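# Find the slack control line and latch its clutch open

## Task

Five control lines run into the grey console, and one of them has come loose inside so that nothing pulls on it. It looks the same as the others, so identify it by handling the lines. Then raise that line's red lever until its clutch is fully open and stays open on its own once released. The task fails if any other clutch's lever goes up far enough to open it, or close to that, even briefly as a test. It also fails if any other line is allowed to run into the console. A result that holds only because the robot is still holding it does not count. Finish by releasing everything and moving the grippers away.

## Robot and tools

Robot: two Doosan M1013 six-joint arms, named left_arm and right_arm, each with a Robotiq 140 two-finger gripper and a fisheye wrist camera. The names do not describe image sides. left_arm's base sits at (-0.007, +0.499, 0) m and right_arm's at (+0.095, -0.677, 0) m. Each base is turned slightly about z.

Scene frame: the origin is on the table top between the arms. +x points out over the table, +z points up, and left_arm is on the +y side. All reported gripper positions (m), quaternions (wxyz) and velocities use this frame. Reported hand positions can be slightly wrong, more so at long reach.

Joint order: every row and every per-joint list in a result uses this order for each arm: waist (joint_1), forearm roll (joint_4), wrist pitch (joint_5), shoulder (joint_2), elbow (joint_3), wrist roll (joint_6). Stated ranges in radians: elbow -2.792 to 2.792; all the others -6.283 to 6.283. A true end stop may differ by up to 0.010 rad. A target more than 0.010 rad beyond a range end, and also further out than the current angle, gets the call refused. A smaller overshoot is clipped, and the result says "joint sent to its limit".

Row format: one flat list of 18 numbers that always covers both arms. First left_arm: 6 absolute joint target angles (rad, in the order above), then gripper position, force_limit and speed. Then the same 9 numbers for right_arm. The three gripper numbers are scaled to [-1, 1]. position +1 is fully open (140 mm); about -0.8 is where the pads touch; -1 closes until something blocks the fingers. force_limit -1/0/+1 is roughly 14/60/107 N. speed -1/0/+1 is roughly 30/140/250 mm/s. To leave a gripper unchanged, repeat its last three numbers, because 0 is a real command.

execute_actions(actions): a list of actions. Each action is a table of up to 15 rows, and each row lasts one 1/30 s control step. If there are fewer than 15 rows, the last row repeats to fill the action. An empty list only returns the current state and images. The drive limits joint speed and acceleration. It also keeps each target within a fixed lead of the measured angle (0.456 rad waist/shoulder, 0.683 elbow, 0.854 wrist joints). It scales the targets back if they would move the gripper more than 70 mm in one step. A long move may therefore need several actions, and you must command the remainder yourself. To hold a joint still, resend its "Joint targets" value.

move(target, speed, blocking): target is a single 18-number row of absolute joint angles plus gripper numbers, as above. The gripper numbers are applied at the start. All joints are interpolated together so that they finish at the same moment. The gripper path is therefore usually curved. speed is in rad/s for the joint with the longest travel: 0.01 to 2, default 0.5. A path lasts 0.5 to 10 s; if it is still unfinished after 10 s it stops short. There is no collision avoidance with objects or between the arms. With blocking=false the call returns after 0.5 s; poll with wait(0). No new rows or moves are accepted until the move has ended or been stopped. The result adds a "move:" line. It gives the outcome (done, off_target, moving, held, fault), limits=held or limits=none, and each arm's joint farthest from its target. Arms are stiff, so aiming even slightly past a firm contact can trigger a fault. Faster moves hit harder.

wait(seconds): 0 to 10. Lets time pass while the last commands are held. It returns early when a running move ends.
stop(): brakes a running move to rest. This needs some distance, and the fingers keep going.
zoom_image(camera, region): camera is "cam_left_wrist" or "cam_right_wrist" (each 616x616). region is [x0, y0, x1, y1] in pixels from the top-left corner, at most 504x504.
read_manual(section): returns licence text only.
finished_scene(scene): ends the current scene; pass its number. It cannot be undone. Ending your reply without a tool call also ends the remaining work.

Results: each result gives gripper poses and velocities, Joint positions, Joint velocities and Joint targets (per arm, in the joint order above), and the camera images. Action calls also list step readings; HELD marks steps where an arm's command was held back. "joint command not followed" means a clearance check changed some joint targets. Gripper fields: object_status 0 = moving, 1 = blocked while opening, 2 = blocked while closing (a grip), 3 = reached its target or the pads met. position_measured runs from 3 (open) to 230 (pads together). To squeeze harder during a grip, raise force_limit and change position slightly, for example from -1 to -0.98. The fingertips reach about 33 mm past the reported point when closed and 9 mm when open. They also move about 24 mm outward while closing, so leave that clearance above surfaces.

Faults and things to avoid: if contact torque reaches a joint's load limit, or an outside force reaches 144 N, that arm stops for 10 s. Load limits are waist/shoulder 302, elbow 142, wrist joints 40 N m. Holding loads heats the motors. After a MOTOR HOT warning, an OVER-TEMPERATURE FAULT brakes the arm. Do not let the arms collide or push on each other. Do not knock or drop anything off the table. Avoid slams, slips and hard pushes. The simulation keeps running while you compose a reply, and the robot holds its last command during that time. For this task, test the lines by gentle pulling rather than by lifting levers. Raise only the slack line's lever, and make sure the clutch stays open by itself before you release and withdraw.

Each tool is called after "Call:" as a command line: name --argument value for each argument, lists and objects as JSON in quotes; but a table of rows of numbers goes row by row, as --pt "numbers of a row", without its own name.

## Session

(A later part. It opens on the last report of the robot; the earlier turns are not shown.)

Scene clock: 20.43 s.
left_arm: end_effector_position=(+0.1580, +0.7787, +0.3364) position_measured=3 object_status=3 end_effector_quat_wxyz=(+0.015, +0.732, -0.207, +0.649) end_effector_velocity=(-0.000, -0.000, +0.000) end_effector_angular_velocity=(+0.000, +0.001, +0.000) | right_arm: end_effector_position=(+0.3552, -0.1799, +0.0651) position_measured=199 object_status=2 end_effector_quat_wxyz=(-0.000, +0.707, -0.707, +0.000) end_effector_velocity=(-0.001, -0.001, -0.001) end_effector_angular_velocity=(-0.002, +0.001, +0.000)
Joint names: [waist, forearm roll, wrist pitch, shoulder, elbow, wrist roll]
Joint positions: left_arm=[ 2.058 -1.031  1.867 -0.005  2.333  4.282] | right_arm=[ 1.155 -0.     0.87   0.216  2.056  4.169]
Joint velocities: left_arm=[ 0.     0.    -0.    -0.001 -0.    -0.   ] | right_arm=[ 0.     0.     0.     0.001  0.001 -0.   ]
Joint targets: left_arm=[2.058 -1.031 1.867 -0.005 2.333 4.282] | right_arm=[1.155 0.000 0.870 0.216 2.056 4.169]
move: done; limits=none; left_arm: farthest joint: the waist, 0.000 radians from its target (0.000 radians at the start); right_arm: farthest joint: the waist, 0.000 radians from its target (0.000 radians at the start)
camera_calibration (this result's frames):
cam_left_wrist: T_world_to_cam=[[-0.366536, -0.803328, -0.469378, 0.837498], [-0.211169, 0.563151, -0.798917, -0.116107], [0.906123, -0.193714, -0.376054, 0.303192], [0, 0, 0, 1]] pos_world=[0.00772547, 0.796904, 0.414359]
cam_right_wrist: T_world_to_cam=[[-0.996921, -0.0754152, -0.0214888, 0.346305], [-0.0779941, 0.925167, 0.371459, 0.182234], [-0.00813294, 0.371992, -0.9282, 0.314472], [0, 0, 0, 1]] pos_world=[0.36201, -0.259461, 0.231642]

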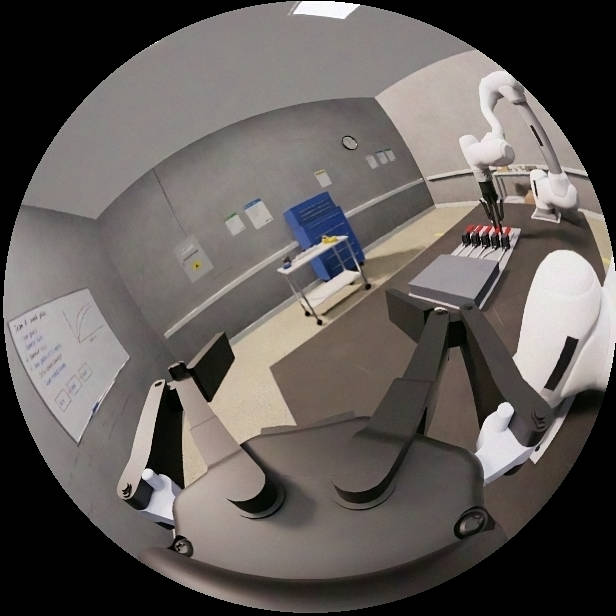

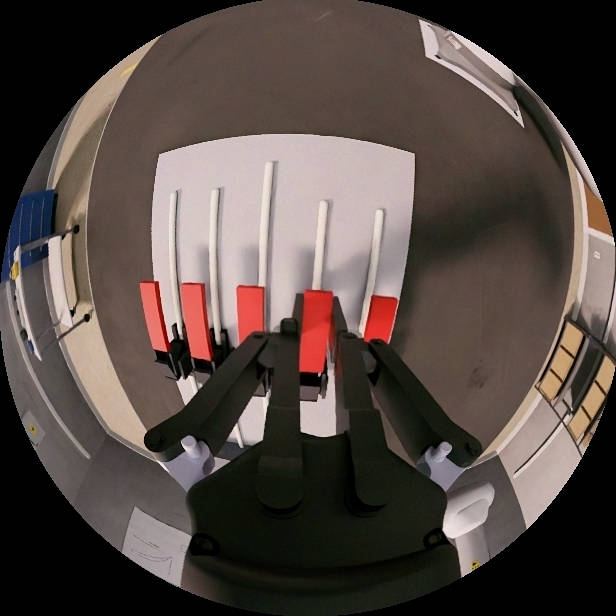

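Call:
move --target '[2.058,-1.031,1.867,-0.005,2.333,4.282,1,0,0,1.1783,0,0.9930,0.1862,1.9624,4.1919,-1,-0.5,0]' --speed 0.1

Call:
move --target '[2.058,-1.031,1.867,-0.005,2.333,4.282,1,0,0,1.2281,0,1.0645,0.2481,1.8290,4.2417,-1,-0.5,0]' --speed 0.1

Call:
move --target '[2.058,-1.031,1.867,-0.005,2.333,4.282,1,0,0,1.2579,0,1.0646,0.3176,1.7594,4.2715,-1,-0.5,0]' --speed 0.1

Call:
move --target '[2.058,-1.031,1.867,-0.005,2.333,4.282,1,0,0,1.2579,0,1.0646,0.3176,1.7594,4.2715,-0.3,-0.5,0]'

Call:
move --target '[2.058,-1.031,1.867,-0.005,2.333,4.282,1,0,0,1.2672,0,1.2654,0.2665,1.6097,4.2808,-0.3,-0.5,0]' --speed 0.3

Call:
move --target '[2.058,-1.031,1.867,-0.005,2.333,4.282,1,0,0,1.1553,0,1.1695,0.0730,1.8991,4.1689,-1,-0.5,0]' --speed 0.3

Scene clock: 22.33 s.
left_arm: end_effector_position=(+0.1580, +0.7787, +0.3364) position_measured=3 object_status=3 end_effector_quat_wxyz=(+0.015, +0.732, -0.207, +0.649) end_effector_velocity=(+0.000, -0.000, -0.000) end_effector_angular_velocity=(+0.000, +0.000, -0.001) | right_arm: end_effector_position=(+0.3552, -0.1539, +0.1239) position_measured=199 object_status=2 end_effector_quat_wxyz=(+0.000, +0.707, -0.707, +0.000) end_effector_velocity=(-0.001, -0.000, -0.000) end_effector_angular_velocity=(-0.000, +0.001, -0.000)
Joint names: [waist, forearm roll, wrist pitch, shoulder, elbow, wrist roll]
Joint positions: left_arm=[ 2.058 -1.031  1.867 -0.005  2.333  4.282] | right_arm=[ 1.178 -0.     0.993  0.186  1.962  4.192]
Joint velocities: left_arm=[-0.001  0.    -0.     0.    -0.     0.   ] | right_arm=[ 0.     0.001  0.    -0.     0.001 -0.   ]
Joint targets: left_arm=[2.058 -1.031 1.867 -0.005 2.333 4.282] | right_arm=[1.178 0.000 0.993 0.186 1.962 4.192]
move: done; limits=none; left_arm: farthest joint: the waist, 0.000 radians from its target (0.000 radians at the start); right_arm: farthest joint: the waist, 0.000 radians from its target (0.023 radians at the start)
camera_calibration (this result's frames):
cam_left_wrist: T_world_to_cam=[[-0.366536, -0.803328, -0.469378, 0.837498], [-0.21117, 0.563151, -0.798917, -0.116108], [0.906123, -0.193713, -0.376054, 0.303192], [0, 0, 0, 1]] pos_world=[0.00772544, 0.796904, 0.414359]
cam_right_wrist: T_world_to_cam=[[-0.996916, -0.075479, -0.0214761, 0.349574], [-0.0780497, 0.925216, 0.371328, 0.136394], [-0.00815742, 0.371859, -0.928254, 0.359419], [0, 0, 0, 1]] pos_world=[0.362073, -0.233462, 0.290492]

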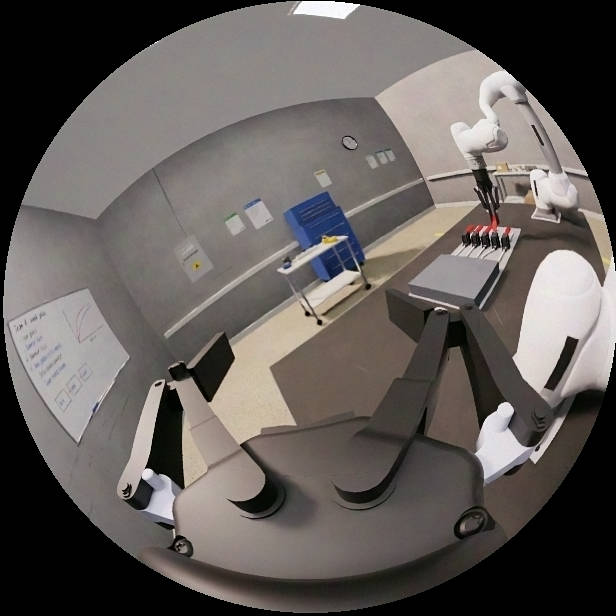

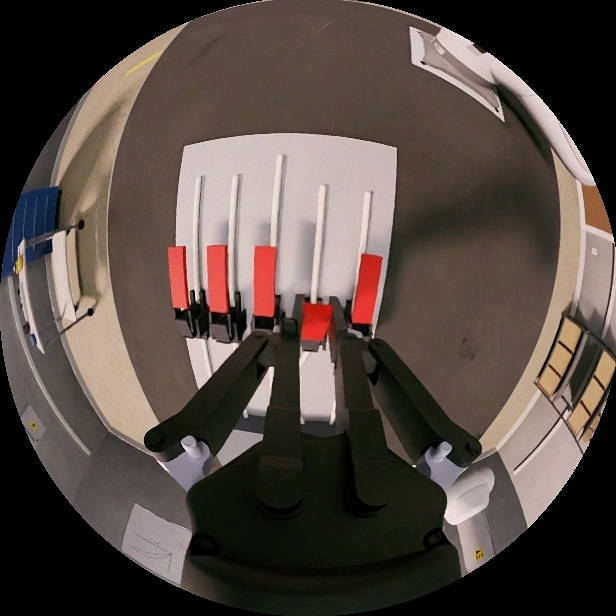

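Scene clock: 23.97 s.
left_arm: end_effector_position=(+0.1580, +0.7787, +0.3364) position_measured=3 object_status=3 end_effector_quat_wxyz=(+0.015, +0.732, -0.207, +0.649) end_effector_velocity=(-0.000, -0.000, -0.000) end_effector_angular_velocity=(+0.001, +0.001, +0.000) | right_arm: end_effector_position=(+0.3553, -0.0899, +0.1499) position_measured=200 object_status=2 end_effector_quat_wxyz=(+0.000, +0.707, -0.707, +0.000) end_effector_velocity=(-0.000, +0.000, +0.000) end_effector_angular_velocity=(-0.000, -0.000, +0.000)
Joint names: [waist, forearm roll, wrist pitch, shoulder, elbow, wrist roll]
Joint positions: left_arm=[ 2.058 -1.031  1.867 -0.005  2.333  4.282] | right_arm=[ 1.228 -0.     1.064  0.248  1.829  4.242]
Joint velocities: left_arm=[ 0.     0.    -0.    -0.001  0.     0.   ] | right_arm=[ 0. -0.  0. -0. -0.  0.]
Joint targets: left_arm=[2.058 -1.031 1.867 -0.005 2.333 4.282] | right_arm=[1.228 0.000 1.065 0.248 1.829 4.242]
move: done; limits=none; left_arm: farthest joint: the waist, 0.000 radians from its target (0.000 radians at the start); right_arm: farthest joint: the waist, 0.000 radians from its target (0.050 radians at the start)
camera_calibration (this result's frames):
cam_left_wrist: T_world_to_cam=[[-0.366536, -0.803328, -0.469378, 0.837498], [-0.21117, 0.563151, -0.798917, -0.116107], [0.906123, -0.193713, -0.376054, 0.303192], [0, 0, 0, 1]] pos_world=[0.00772542, 0.796904, 0.414359]
cam_right_wrist: T_world_to_cam=[[-0.996915, -0.0754815, -0.0215185, 0.354986], [-0.078068, 0.925223, 0.371305, 0.0675033], [-0.00811722, 0.37184, -0.928261, 0.359689], [0, 0, 0, 1]] pos_world=[0.362081, -0.169407, 0.31646]

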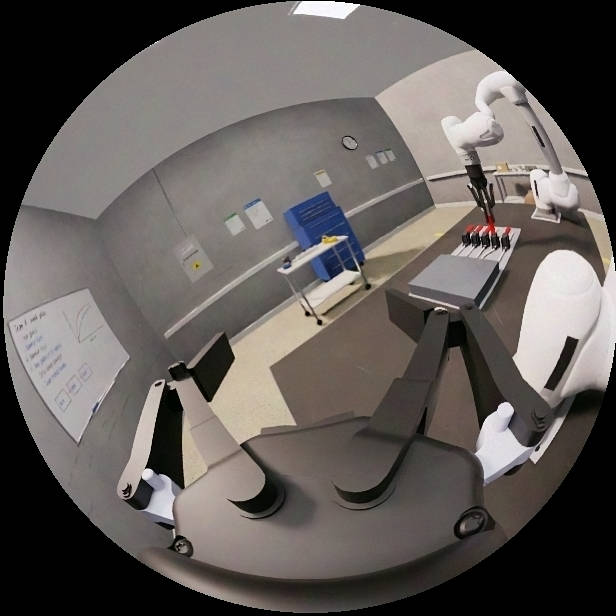

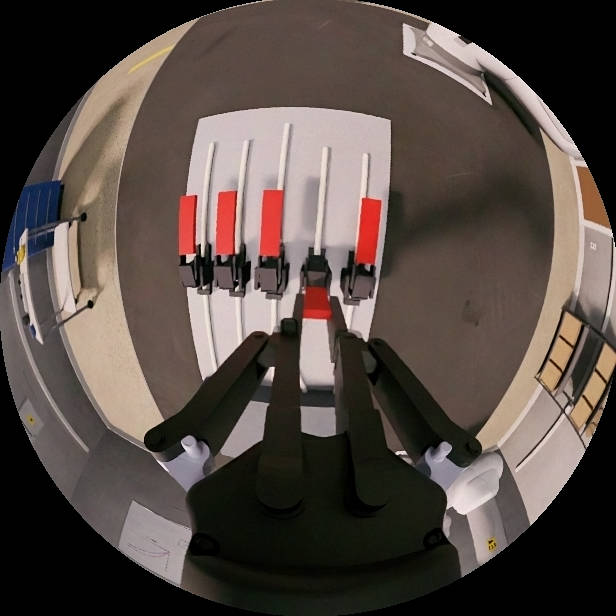

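Scene clock: 24.97 s.
left_arm: end_effector_position=(+0.1580, +0.7787, +0.3364) position_measured=3 object_status=3 end_effector_quat_wxyz=(+0.015, +0.732, -0.207, +0.649) end_effector_velocity=(-0.000, +0.000, +0.000) end_effector_angular_velocity=(+0.000, -0.000, +0.001) | right_arm: end_effector_position=(+0.3553, -0.0450, +0.1377) position_measured=200 object_status=2 end_effector_quat_wxyz=(+0.000, +0.707, -0.707, +0.000) end_effector_velocity=(+0.000, +0.001, +0.000) end_effector_angular_velocity=(+0.001, +0.000, -0.000)
Joint names: [waist, forearm roll, wrist pitch, shoulder, elbow, wrist roll]
Joint positions: left_arm=[ 2.058 -1.031  1.867 -0.005  2.333  4.282] | right_arm=[ 1.258 -0.     1.065  0.318  1.76   4.271]
Joint velocities: left_arm=[ 0.001 -0.     0.    -0.     0.     0.   ] | right_arm=[ 0.     0.001 -0.     0.001 -0.002  0.   ]
Joint targets: left_arm=[2.058 -1.031 1.867 -0.005 2.333 4.282] | right_arm=[1.258 0.000 1.065 0.318 1.759 4.271]
move: done; limits=none; left_arm: farthest joint: the waist, 0.000 radians from its target (0.000 radians at the start); right_arm: farthest joint: the waist, 0.000 radians from its target (0.030 radians at the start)
camera_calibration (this result's frames):
cam_left_wrist: T_world_to_cam=[[-0.366536, -0.803328, -0.469378, 0.837498], [-0.21117, 0.563151, -0.798917, -0.116107], [0.906123, -0.193713, -0.376053, 0.303192], [0, 0, 0, 1]] pos_world=[0.00772548, 0.796904, 0.414359]
cam_right_wrist: T_world_to_cam=[[-0.996923, -0.0754466, -0.0212758, 0.358086], [-0.0779476, 0.925336, 0.371049, 0.0305038], [-0.00830713, 0.371566, -0.928369, 0.331831], [0, 0, 0, 1]] pos_world=[0.362118, -0.124507, 0.304362]

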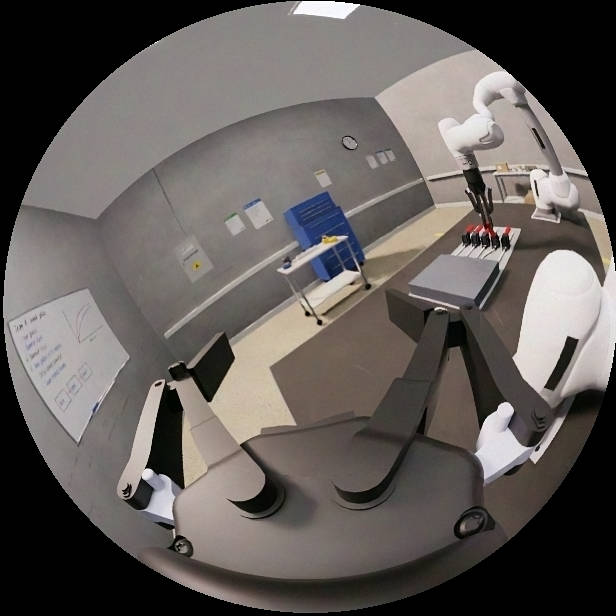

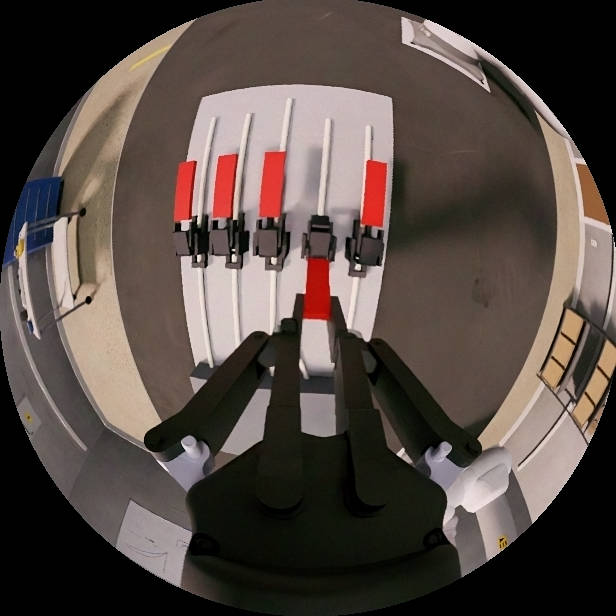

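Scene clock: 25.67 s.
left_arm: end_effector_position=(+0.1580, +0.7787, +0.3364) position_measured=3 object_status=3 end_effector_quat_wxyz=(+0.015, +0.732, -0.207, +0.649) end_effector_velocity=(+0.000, +0.000, -0.000) end_effector_angular_velocity=(-0.000, +0.000, -0.000) | right_arm: end_effector_position=(+0.3553, -0.0449, +0.1380) position_measured=167 object_status=3 end_effector_quat_wxyz=(-0.000, +0.707, -0.707, -0.000) end_effector_velocity=(+0.000, +0.001, +0.001) end_effector_angular_velocity=(+0.001, -0.001, +0.000)
Joint names: [waist, forearm roll, wrist pitch, shoulder, elbow, wrist roll]
Joint positions: left_arm=[ 2.058 -1.031  1.867 -0.005  2.333  4.282] | right_arm=[ 1.258 -0.     1.065  0.318  1.759  4.272]
Joint velocities: left_arm=[-0.001  0.    -0.     0.    -0.    -0.   ] | right_arm=[-0.    -0.001 -0.    -0.001 -0.001 -0.   ]
Joint targets: left_arm=[2.058 -1.031 1.867 -0.005 2.333 4.282] | right_arm=[1.258 0.000 1.065 0.318 1.759 4.271]
move: done; limits=none; left_arm: farthest joint: the waist, 0.000 radians from its target (0.000 radians at the start); right_arm: farthest joint: the waist, 0.000 radians from its target (0.000 radians at the start)
camera_calibration (this result's frames):
cam_left_wrist: T_world_to_cam=[[-0.366536, -0.803328, -0.469378, 0.837498], [-0.21117, 0.563151, -0.798917, -0.116107], [0.906123, -0.193713, -0.376054, 0.303192], [0, 0, 0, 1]] pos_world=[0.00772546, 0.796904, 0.414359]
cam_right_wrist: T_world_to_cam=[[-0.996918, -0.0754521, -0.0214644, 0.358126], [-0.0780194, 0.925171, 0.371446, 0.0302743], [-0.00816815, 0.371976, -0.928206, 0.331939], [0, 0, 0, 1]] pos_world=[0.362096, -0.124461, 0.304549]

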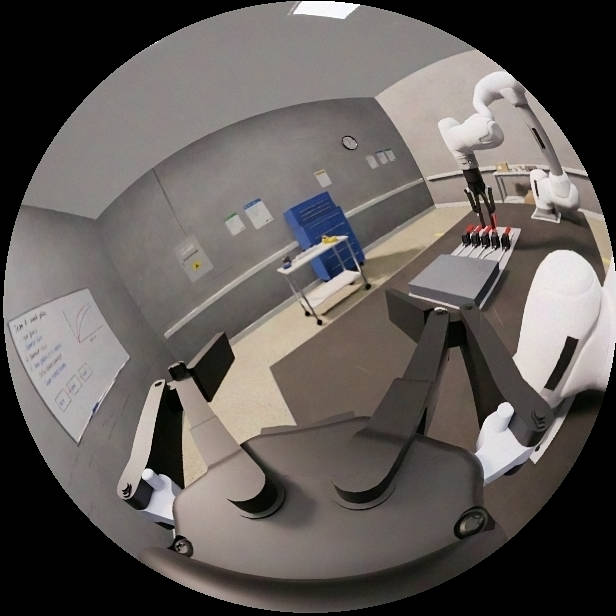

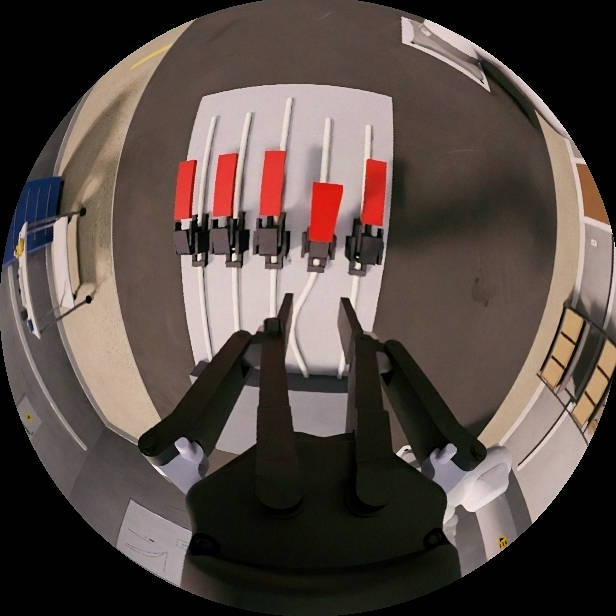

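Scene clock: 26.70 s.
left_arm: end_effector_position=(+0.1580, +0.7787, +0.3364) position_measured=3 object_status=3 end_effector_quat_wxyz=(+0.015, +0.732, -0.207, +0.649) end_effector_velocity=(-0.000, +0.000, +0.000) end_effector_angular_velocity=(+0.000, +0.000, +0.000) | right_arm: end_effector_position=(+0.3552, -0.0299, +0.2500) position_measured=167 object_status=3 end_effector_quat_wxyz=(+0.000, +0.707, -0.707, -0.000) end_effector_velocity=(+0.000, +0.001, +0.001) end_effector_angular_velocity=(+0.002, -0.001, +0.000)
Joint names: [waist, forearm roll, wrist pitch, shoulder, elbow, wrist roll]
Joint positions: left_arm=[ 2.058 -1.031  1.867 -0.005  2.333  4.282] | right_arm=[1.267 0.    1.265 0.267 1.61  4.281]
Joint velocities: left_arm=[ 0.     0.    -0.    -0.001 -0.    -0.   ] | right_arm=[ 0.     0.     0.    -0.001 -0.002 -0.   ]
Joint targets: left_arm=[2.058 -1.031 1.867 -0.005 2.333 4.282] | right_arm=[1.267 0.000 1.265 0.266 1.610 4.281]
move: done; limits=none; left_arm: farthest joint: the waist, 0.000 radians from its target (0.000 radians at the start); right_arm: farthest joint: the waist, 0.000 radians from its target (0.009 radians at the start)
camera_calibration (this result's frames):
cam_left_wrist: T_world_to_cam=[[-0.366536, -0.803328, -0.469378, 0.837498], [-0.21117, 0.563151, -0.798917, -0.116107], [0.906123, -0.193713, -0.376054, 0.303192], [0, 0, 0, 1]] pos_world=[0.00772547, 0.796904, 0.414359]
cam_right_wrist: T_world_to_cam=[[-0.996924, -0.0754167, -0.0213476, 0.36154], [-0.0779434, 0.925195, 0.371402, -0.0252358], [-0.00825925, 0.371924, -0.928227, 0.430353], [0, 0, 0, 1]] pos_world=[0.362015, -0.109444, 0.416556]

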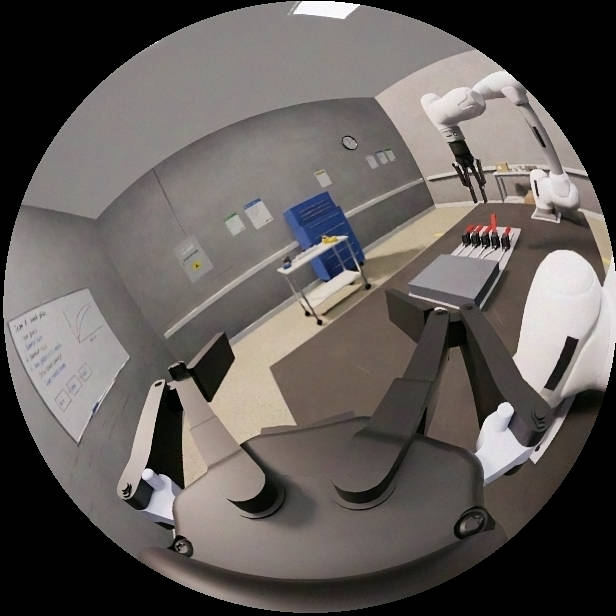

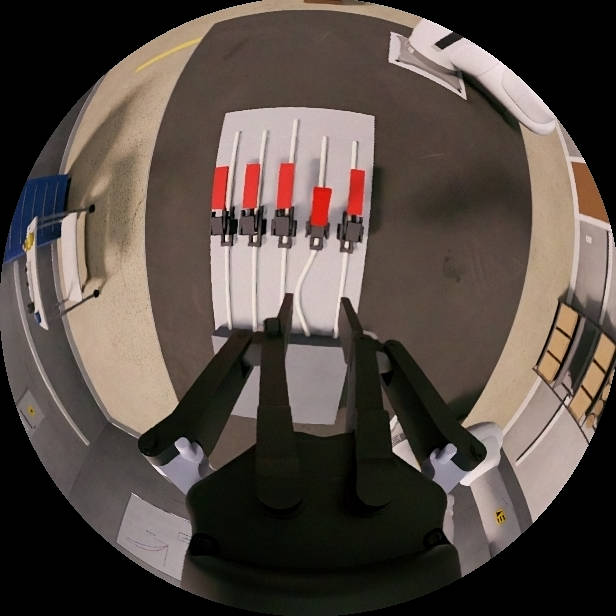

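Scene clock: 28.00 s.
left_arm: end_effector_position=(+0.1580, +0.7787, +0.3364) position_measured=3 object_status=3 end_effector_quat_wxyz=(+0.015, +0.732, -0.207, +0.649) end_effector_velocity=(-0.000, +0.000, -0.000) end_effector_angular_velocity=(+0.000, -0.000, +0.001) | right_arm: end_effector_position=(+0.3552, -0.1799, +0.2200) position_measured=232 object_status=3 end_effector_quat_wxyz=(-0.000, +0.707, -0.707, +0.000) end_effector_velocity=(+0.001, +0.000, +0.001) end_effector_angular_velocity=(+0.002, -0.002, +0.000)
Joint names: [waist, forearm roll, wrist pitch, shoulder, elbow, wrist roll]
Joint positions: left_arm=[ 2.058 -1.031  1.867 -0.005  2.333  4.282] | right_arm=[ 1.155 -0.     1.17   0.073  1.899  4.169]
Joint velocities: left_arm=[0.001 0.    0.    0.    0.    0.001] | right_arm=[-0.    -0.001 -0.    -0.001 -0.001 -0.   ]
Joint targets: left_arm=[2.058 -1.031 1.867 -0.005 2.333 4.282] | right_arm=[1.155 0.000 1.169 0.073 1.899 4.169]
move: done; limits=none; left_arm: farthest joint: the waist, 0.000 radians from its target (0.000 radians at the start); right_arm: farthest joint: the waist, 0.000 radians from its target (0.112 radians at the start)
camera_calibration (this result's frames):
cam_left_wrist: T_world_to_cam=[[-0.366536, -0.803328, -0.469378, 0.837498], [-0.21117, 0.563151, -0.798917, -0.116108], [0.906123, -0.193713, -0.376054, 0.303192], [0, 0, 0, 1]] pos_world=[0.00772543, 0.796904, 0.414359]
cam_right_wrist: T_world_to_cam=[[-0.996916, -0.0754776, -0.0214982, 0.349625], [-0.0780558, 0.92518, 0.371416, 0.124679], [-0.00814388, 0.371949, -0.928218, 0.458257], [0, 0, 0, 1]] pos_world=[0.362011, -0.25941, 0.386571]

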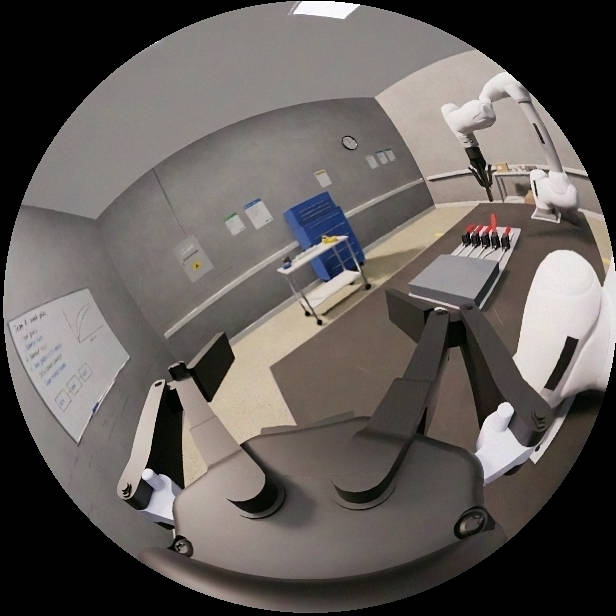

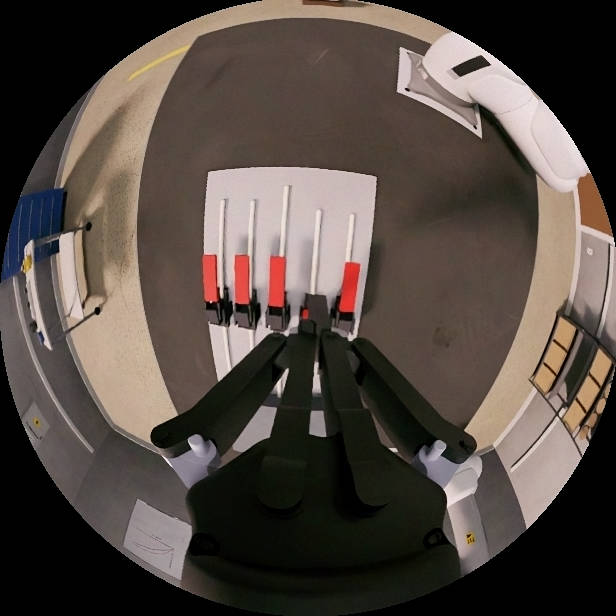

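Call:
move --target '[2.058,-1.031,1.867,-0.005,2.333,4.282,1,0,0,1.1553,0,0.9778,0.1558,2.0080,4.1689,-1,-0.5,0]' --speed 0.2

Call:
move --target '[2.058,-1.031,1.867,-0.005,2.333,4.282,1,0,0,1.2672,0,1.0420,0.3520,1.7476,4.2808,-1,-0.5,0]' --speed 0.1

Call:
move --target '[2.058,-1.031,1.867,-0.005,2.333,4.282,1,0,0,1.2672,0,0.9995,0.3734,1.7687,4.2808,-1,-0.5,0]' --speed 0.04

Call:
move --target '[2.058,-1.031,1.867,-0.005,2.333,4.282,1,0,0,1.2672,0,1.2654,0.2665,1.6097,4.2808,-1,-0.5,0]' --speed 0.3

Scene clock: 29.50 s.
left_arm: end_effector_position=(+0.1580, +0.7787, +0.3364) position_measured=3 object_status=3 end_effector_quat_wxyz=(+0.015, +0.732, -0.207, +0.649) end_effector_velocity=(-0.000, +0.000, -0.000) end_effector_angular_velocity=(-0.000, +0.000, +0.000) | right_arm: end_effector_position=(+0.3552, -0.1799, +0.1201) position_measured=232 object_status=3 end_effector_quat_wxyz=(-0.000, +0.707, -0.707, -0.000) end_effector_velocity=(-0.000, -0.001, -0.001) end_effector_angular_velocity=(-0.002, +0.001, +0.001)
Joint names: [waist, forearm roll, wrist pitch, shoulder, elbow, wrist roll]
Joint positions: left_arm=[ 2.058 -1.031  1.867 -0.005  2.333  4.282] | right_arm=[ 1.155 -0.     0.978  0.156  2.008  4.169]
Joint velocities: left_arm=[ 0.  0. -0.  0.  0.  0.] | right_arm=[-0.    -0.001 -0.     0.001  0.002 -0.   ]
Joint targets: left_arm=[2.058 -1.031 1.867 -0.005 2.333 4.282] | right_arm=[1.155 0.000 0.978 0.156 2.008 4.169]
move: done; limits=none; left_arm: farthest joint: the waist, 0.000 radians from its target (0.000 radians at the start); right_arm: farthest joint: the waist, 0.000 radians from its target (0.000 radians at the start)
camera_calibration (this result's frames):
cam_left_wrist: T_world_to_cam=[[-0.366536, -0.803328, -0.469378, 0.837498], [-0.21117, 0.563151, -0.798917, -0.116107], [0.906123, -0.193713, -0.376054, 0.303192], [0, 0, 0, 1]] pos_world=[0.00772543, 0.796904, 0.414359]
cam_right_wrist: T_world_to_cam=[[-0.996919, -0.0754377, -0.0214858, 0.347456], [-0.0780138, 0.925164, 0.371465, 0.161797], [-0.00814453, 0.371996, -0.928198, 0.365575], [0, 0, 0, 1]] pos_world=[0.361985, -0.25947, 0.28669]

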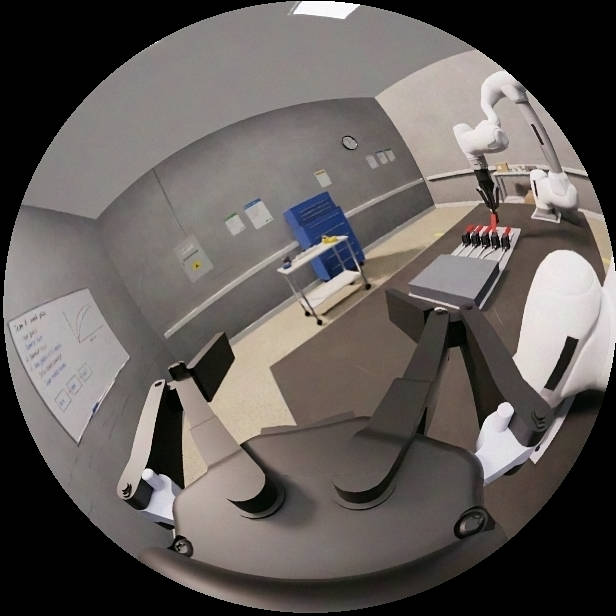

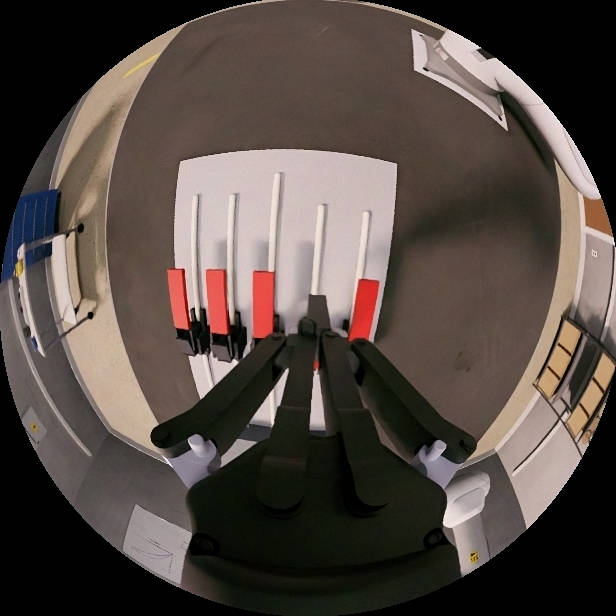

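Scene clock: 32.40 s.
left_arm: end_effector_position=(+0.1580, +0.7787, +0.3364) position_measured=3 object_status=3 end_effector_quat_wxyz=(+0.015, +0.732, -0.207, +0.649) end_effector_velocity=(-0.000, +0.000, +0.000) end_effector_angular_velocity=(+0.001, +0.000, +0.001) | right_arm: end_effector_position=(+0.3552, -0.0299, +0.1199) position_measured=232 object_status=3 end_effector_quat_wxyz=(+0.000, +0.707, -0.707, +0.000) end_effector_velocity=(+0.000, +0.000, -0.000) end_effector_angular_velocity=(-0.000, -0.000, +0.000)
Joint names: [waist, forearm roll, wrist pitch, shoulder, elbow, wrist roll]
Joint positions: left_arm=[ 2.058 -1.031  1.867 -0.005  2.333  4.282] | right_arm=[ 1.267 -0.     1.042  0.352  1.748  4.281]
Joint velocities: left_arm=[ 0.001 -0.    -0.    -0.001  0.     0.   ] | right_arm=[ 0.    -0.     0.     0.001 -0.     0.   ]
Joint targets: left_arm=[2.058 -1.031 1.867 -0.005 2.333 4.282] | right_arm=[1.267 0.000 1.042 0.352 1.748 4.281]
move: done; limits=none; left_arm: farthest joint: the waist, 0.000 radians from its target (0.000 radians at the start); right_arm: farthest joint: the waist, 0.000 radians from its target (0.112 radians at the start)
camera_calibration (this result's frames):
cam_left_wrist: T_world_to_cam=[[-0.366536, -0.803328, -0.469378, 0.837498], [-0.21117, 0.563151, -0.798917, -0.116107], [0.906123, -0.193713, -0.376054, 0.303192], [0, 0, 0, 1]] pos_world=[0.00772548, 0.796904, 0.414359]
cam_right_wrist: T_world_to_cam=[[-0.99692, -0.0754379, -0.0214418, 0.358798], [-0.0779981, 0.925184, 0.371416, 0.0230848], [-0.00818123, 0.371945, -0.928219, 0.309644], [0, 0, 0, 1]] pos_world=[0.362027, -0.109461, 0.286537]

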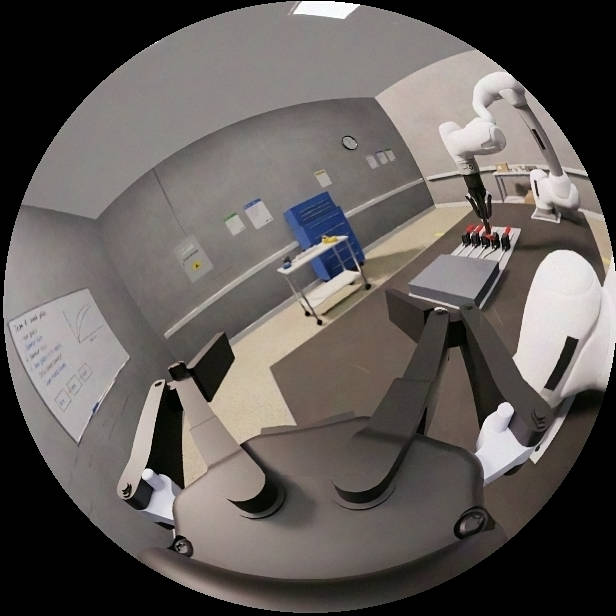

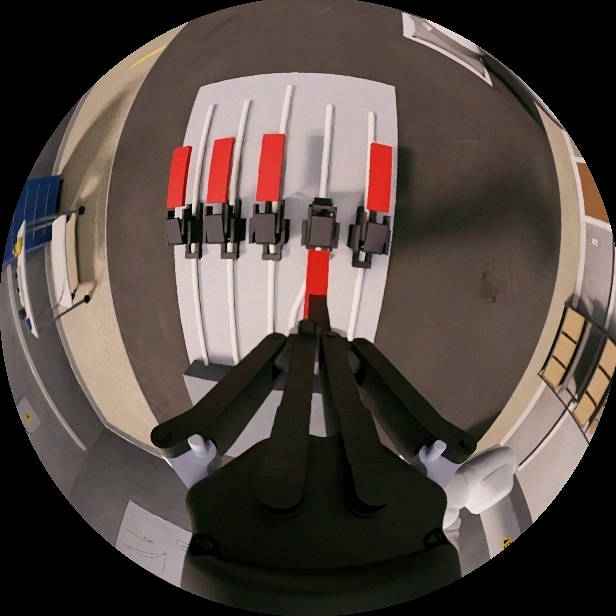

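Scene clock: 33.73 s.
left_arm: end_effector_position=(+0.1580, +0.7787, +0.3364) position_measured=3 object_status=3 end_effector_quat_wxyz=(+0.015, +0.732, -0.207, +0.649) end_effector_velocity=(+0.000, +0.000, +0.000) end_effector_angular_velocity=(+0.001, +0.000, +0.000) | right_arm: end_effector_position=(+0.3552, -0.0299, +0.0950) position_measured=232 object_status=3 end_effector_quat_wxyz=(+0.000, +0.707, -0.707, +0.000) end_effector_velocity=(+0.000, +0.000, -0.000) end_effector_angular_velocity=(-0.000, -0.000, +0.000)
Joint names: [waist, forearm roll, wrist pitch, shoulder, elbow, wrist roll]
Joint positions: left_arm=[ 2.058 -1.031  1.867 -0.005  2.333  4.282] | right_arm=[ 1.267 -0.     1.     0.373  1.769  4.281]
Joint velocities: left_arm=[ 0.    -0.    -0.    -0.001 -0.    -0.   ] | right_arm=[-0.    -0.    -0.     0.001 -0.001 -0.   ]
Joint targets: left_arm=[2.058 -1.031 1.867 -0.005 2.333 4.282] | right_arm=[1.267 0.000 0.999 0.373 1.769 4.281]
move: done; limits=none; left_arm: farthest joint: the waist, 0.000 radians from its target (0.000 radians at the start); right_arm: farthest joint: the waist, 0.000 radians from its target (0.000 radians at the start)
camera_calibration (this result's frames):
cam_left_wrist: T_world_to_cam=[[-0.366536, -0.803328, -0.469378, 0.837498], [-0.21117, 0.563151, -0.798917, -0.116107], [0.906123, -0.193713, -0.376054, 0.303192], [0, 0, 0, 1]] pos_world=[0.00772546, 0.796904, 0.414359]
cam_right_wrist: T_world_to_cam=[[-0.996918, -0.0754558, -0.0214558, 0.358258], [-0.0780198, 0.925182, 0.371419, 0.032356], [-0.00817523, 0.371948, -0.928217, 0.286478], [0, 0, 0, 1]] pos_world=[0.36202, -0.109458, 0.261583]

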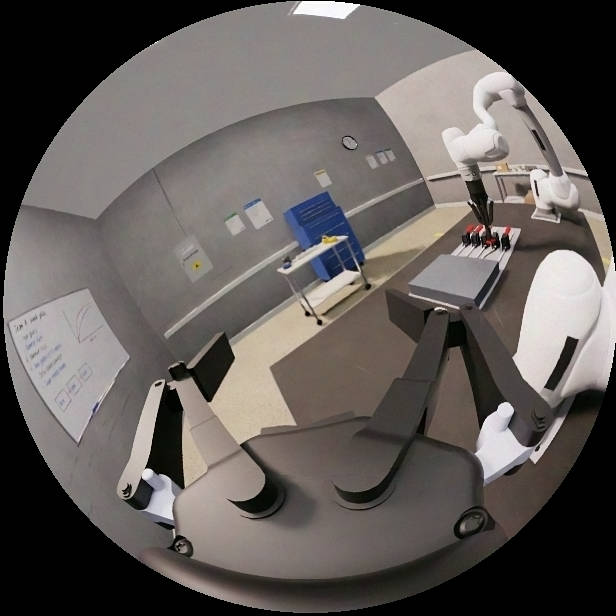

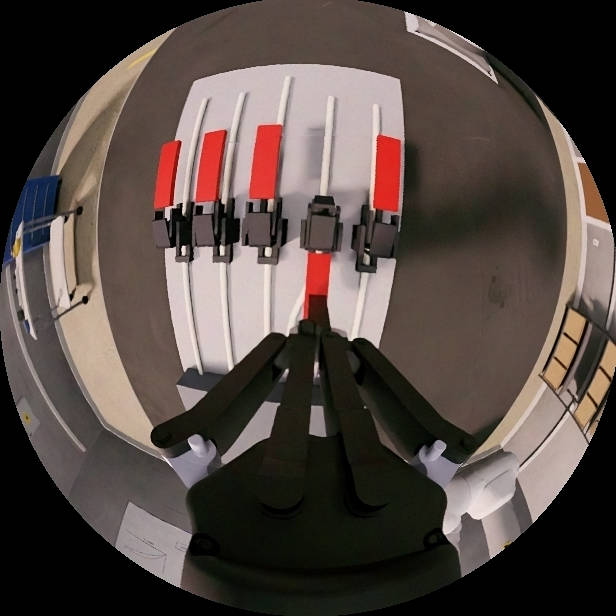

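Scene clock: 35.00 s.
left_arm: end_effector_position=(+0.1580, +0.7787, +0.3364) position_measured=3 object_status=3 end_effector_quat_wxyz=(+0.015, +0.732, -0.207, +0.649) end_effector_velocity=(+0.000, -0.000, -0.000) end_effector_angular_velocity=(-0.001, -0.000, -0.002) | right_arm: end_effector_position=(+0.3552, -0.0299, +0.2499) position_measured=232 object_status=3 end_effector_quat_wxyz=(+0.000, +0.707, -0.707, -0.000) end_effector_velocity=(-0.000, +0.000, -0.000) end_effector_angular_velocity=(+0.000, +0.000, +0.000)
Joint names: [waist, forearm roll, wrist pitch, shoulder, elbow, wrist roll]
Joint positions: left_arm=[ 2.058 -1.031  1.867 -0.005  2.333  4.282] | right_arm=[1.267 0.    1.265 0.267 1.61  4.281]
Joint velocities: left_arm=[-0.002 -0.    -0.     0.    -0.    -0.   ] | right_arm=[ 0.  0.  0.  0. -0. -0.]
Joint targets: left_arm=[2.058 -1.031 1.867 -0.005 2.333 4.282] | right_arm=[1.267 0.000 1.265 0.266 1.610 4.281]
move: done; limits=none; left_arm: farthest joint: the waist, 0.000 radians from its target (0.000 radians at the start); right_arm: farthest joint: the waist, 0.000 radians from its target (0.000 radians at the start)
camera_calibration (this result's frames):
cam_left_wrist: T_world_to_cam=[[-0.366536, -0.803328, -0.469378, 0.837498], [-0.21117, 0.563151, -0.798917, -0.116107], [0.906123, -0.193713, -0.376054, 0.303192], [0, 0, 0, 1]] pos_world=[0.0077254, 0.796904, 0.414359]
cam_right_wrist: T_world_to_cam=[[-0.996923, -0.0754268, -0.0213429, 0.361535], [-0.0779512, 0.9252, 0.371387, -0.0252302], [-0.00826607, 0.371907, -0.928233, 0.430342], [0, 0, 0, 1]] pos_world=[0.362013, -0.109435, 0.416544]

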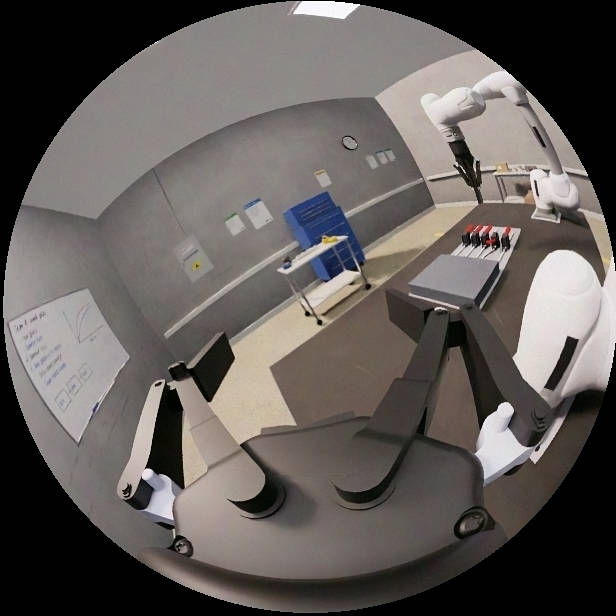

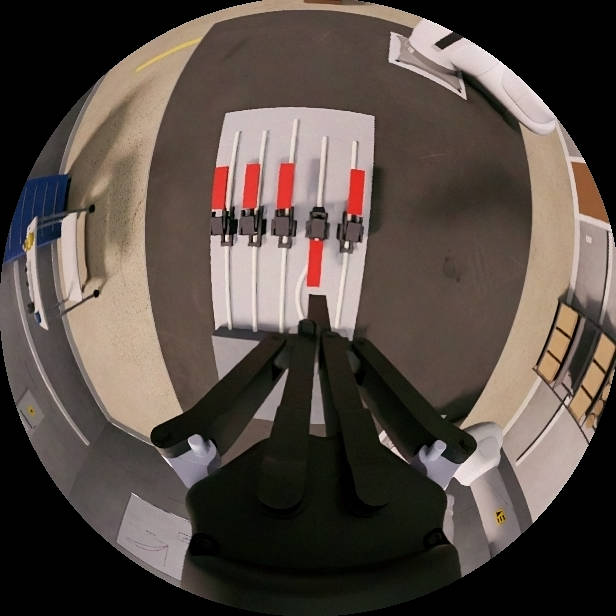

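Call:
finished_scene --scene 2

The scene is finished: the task was done.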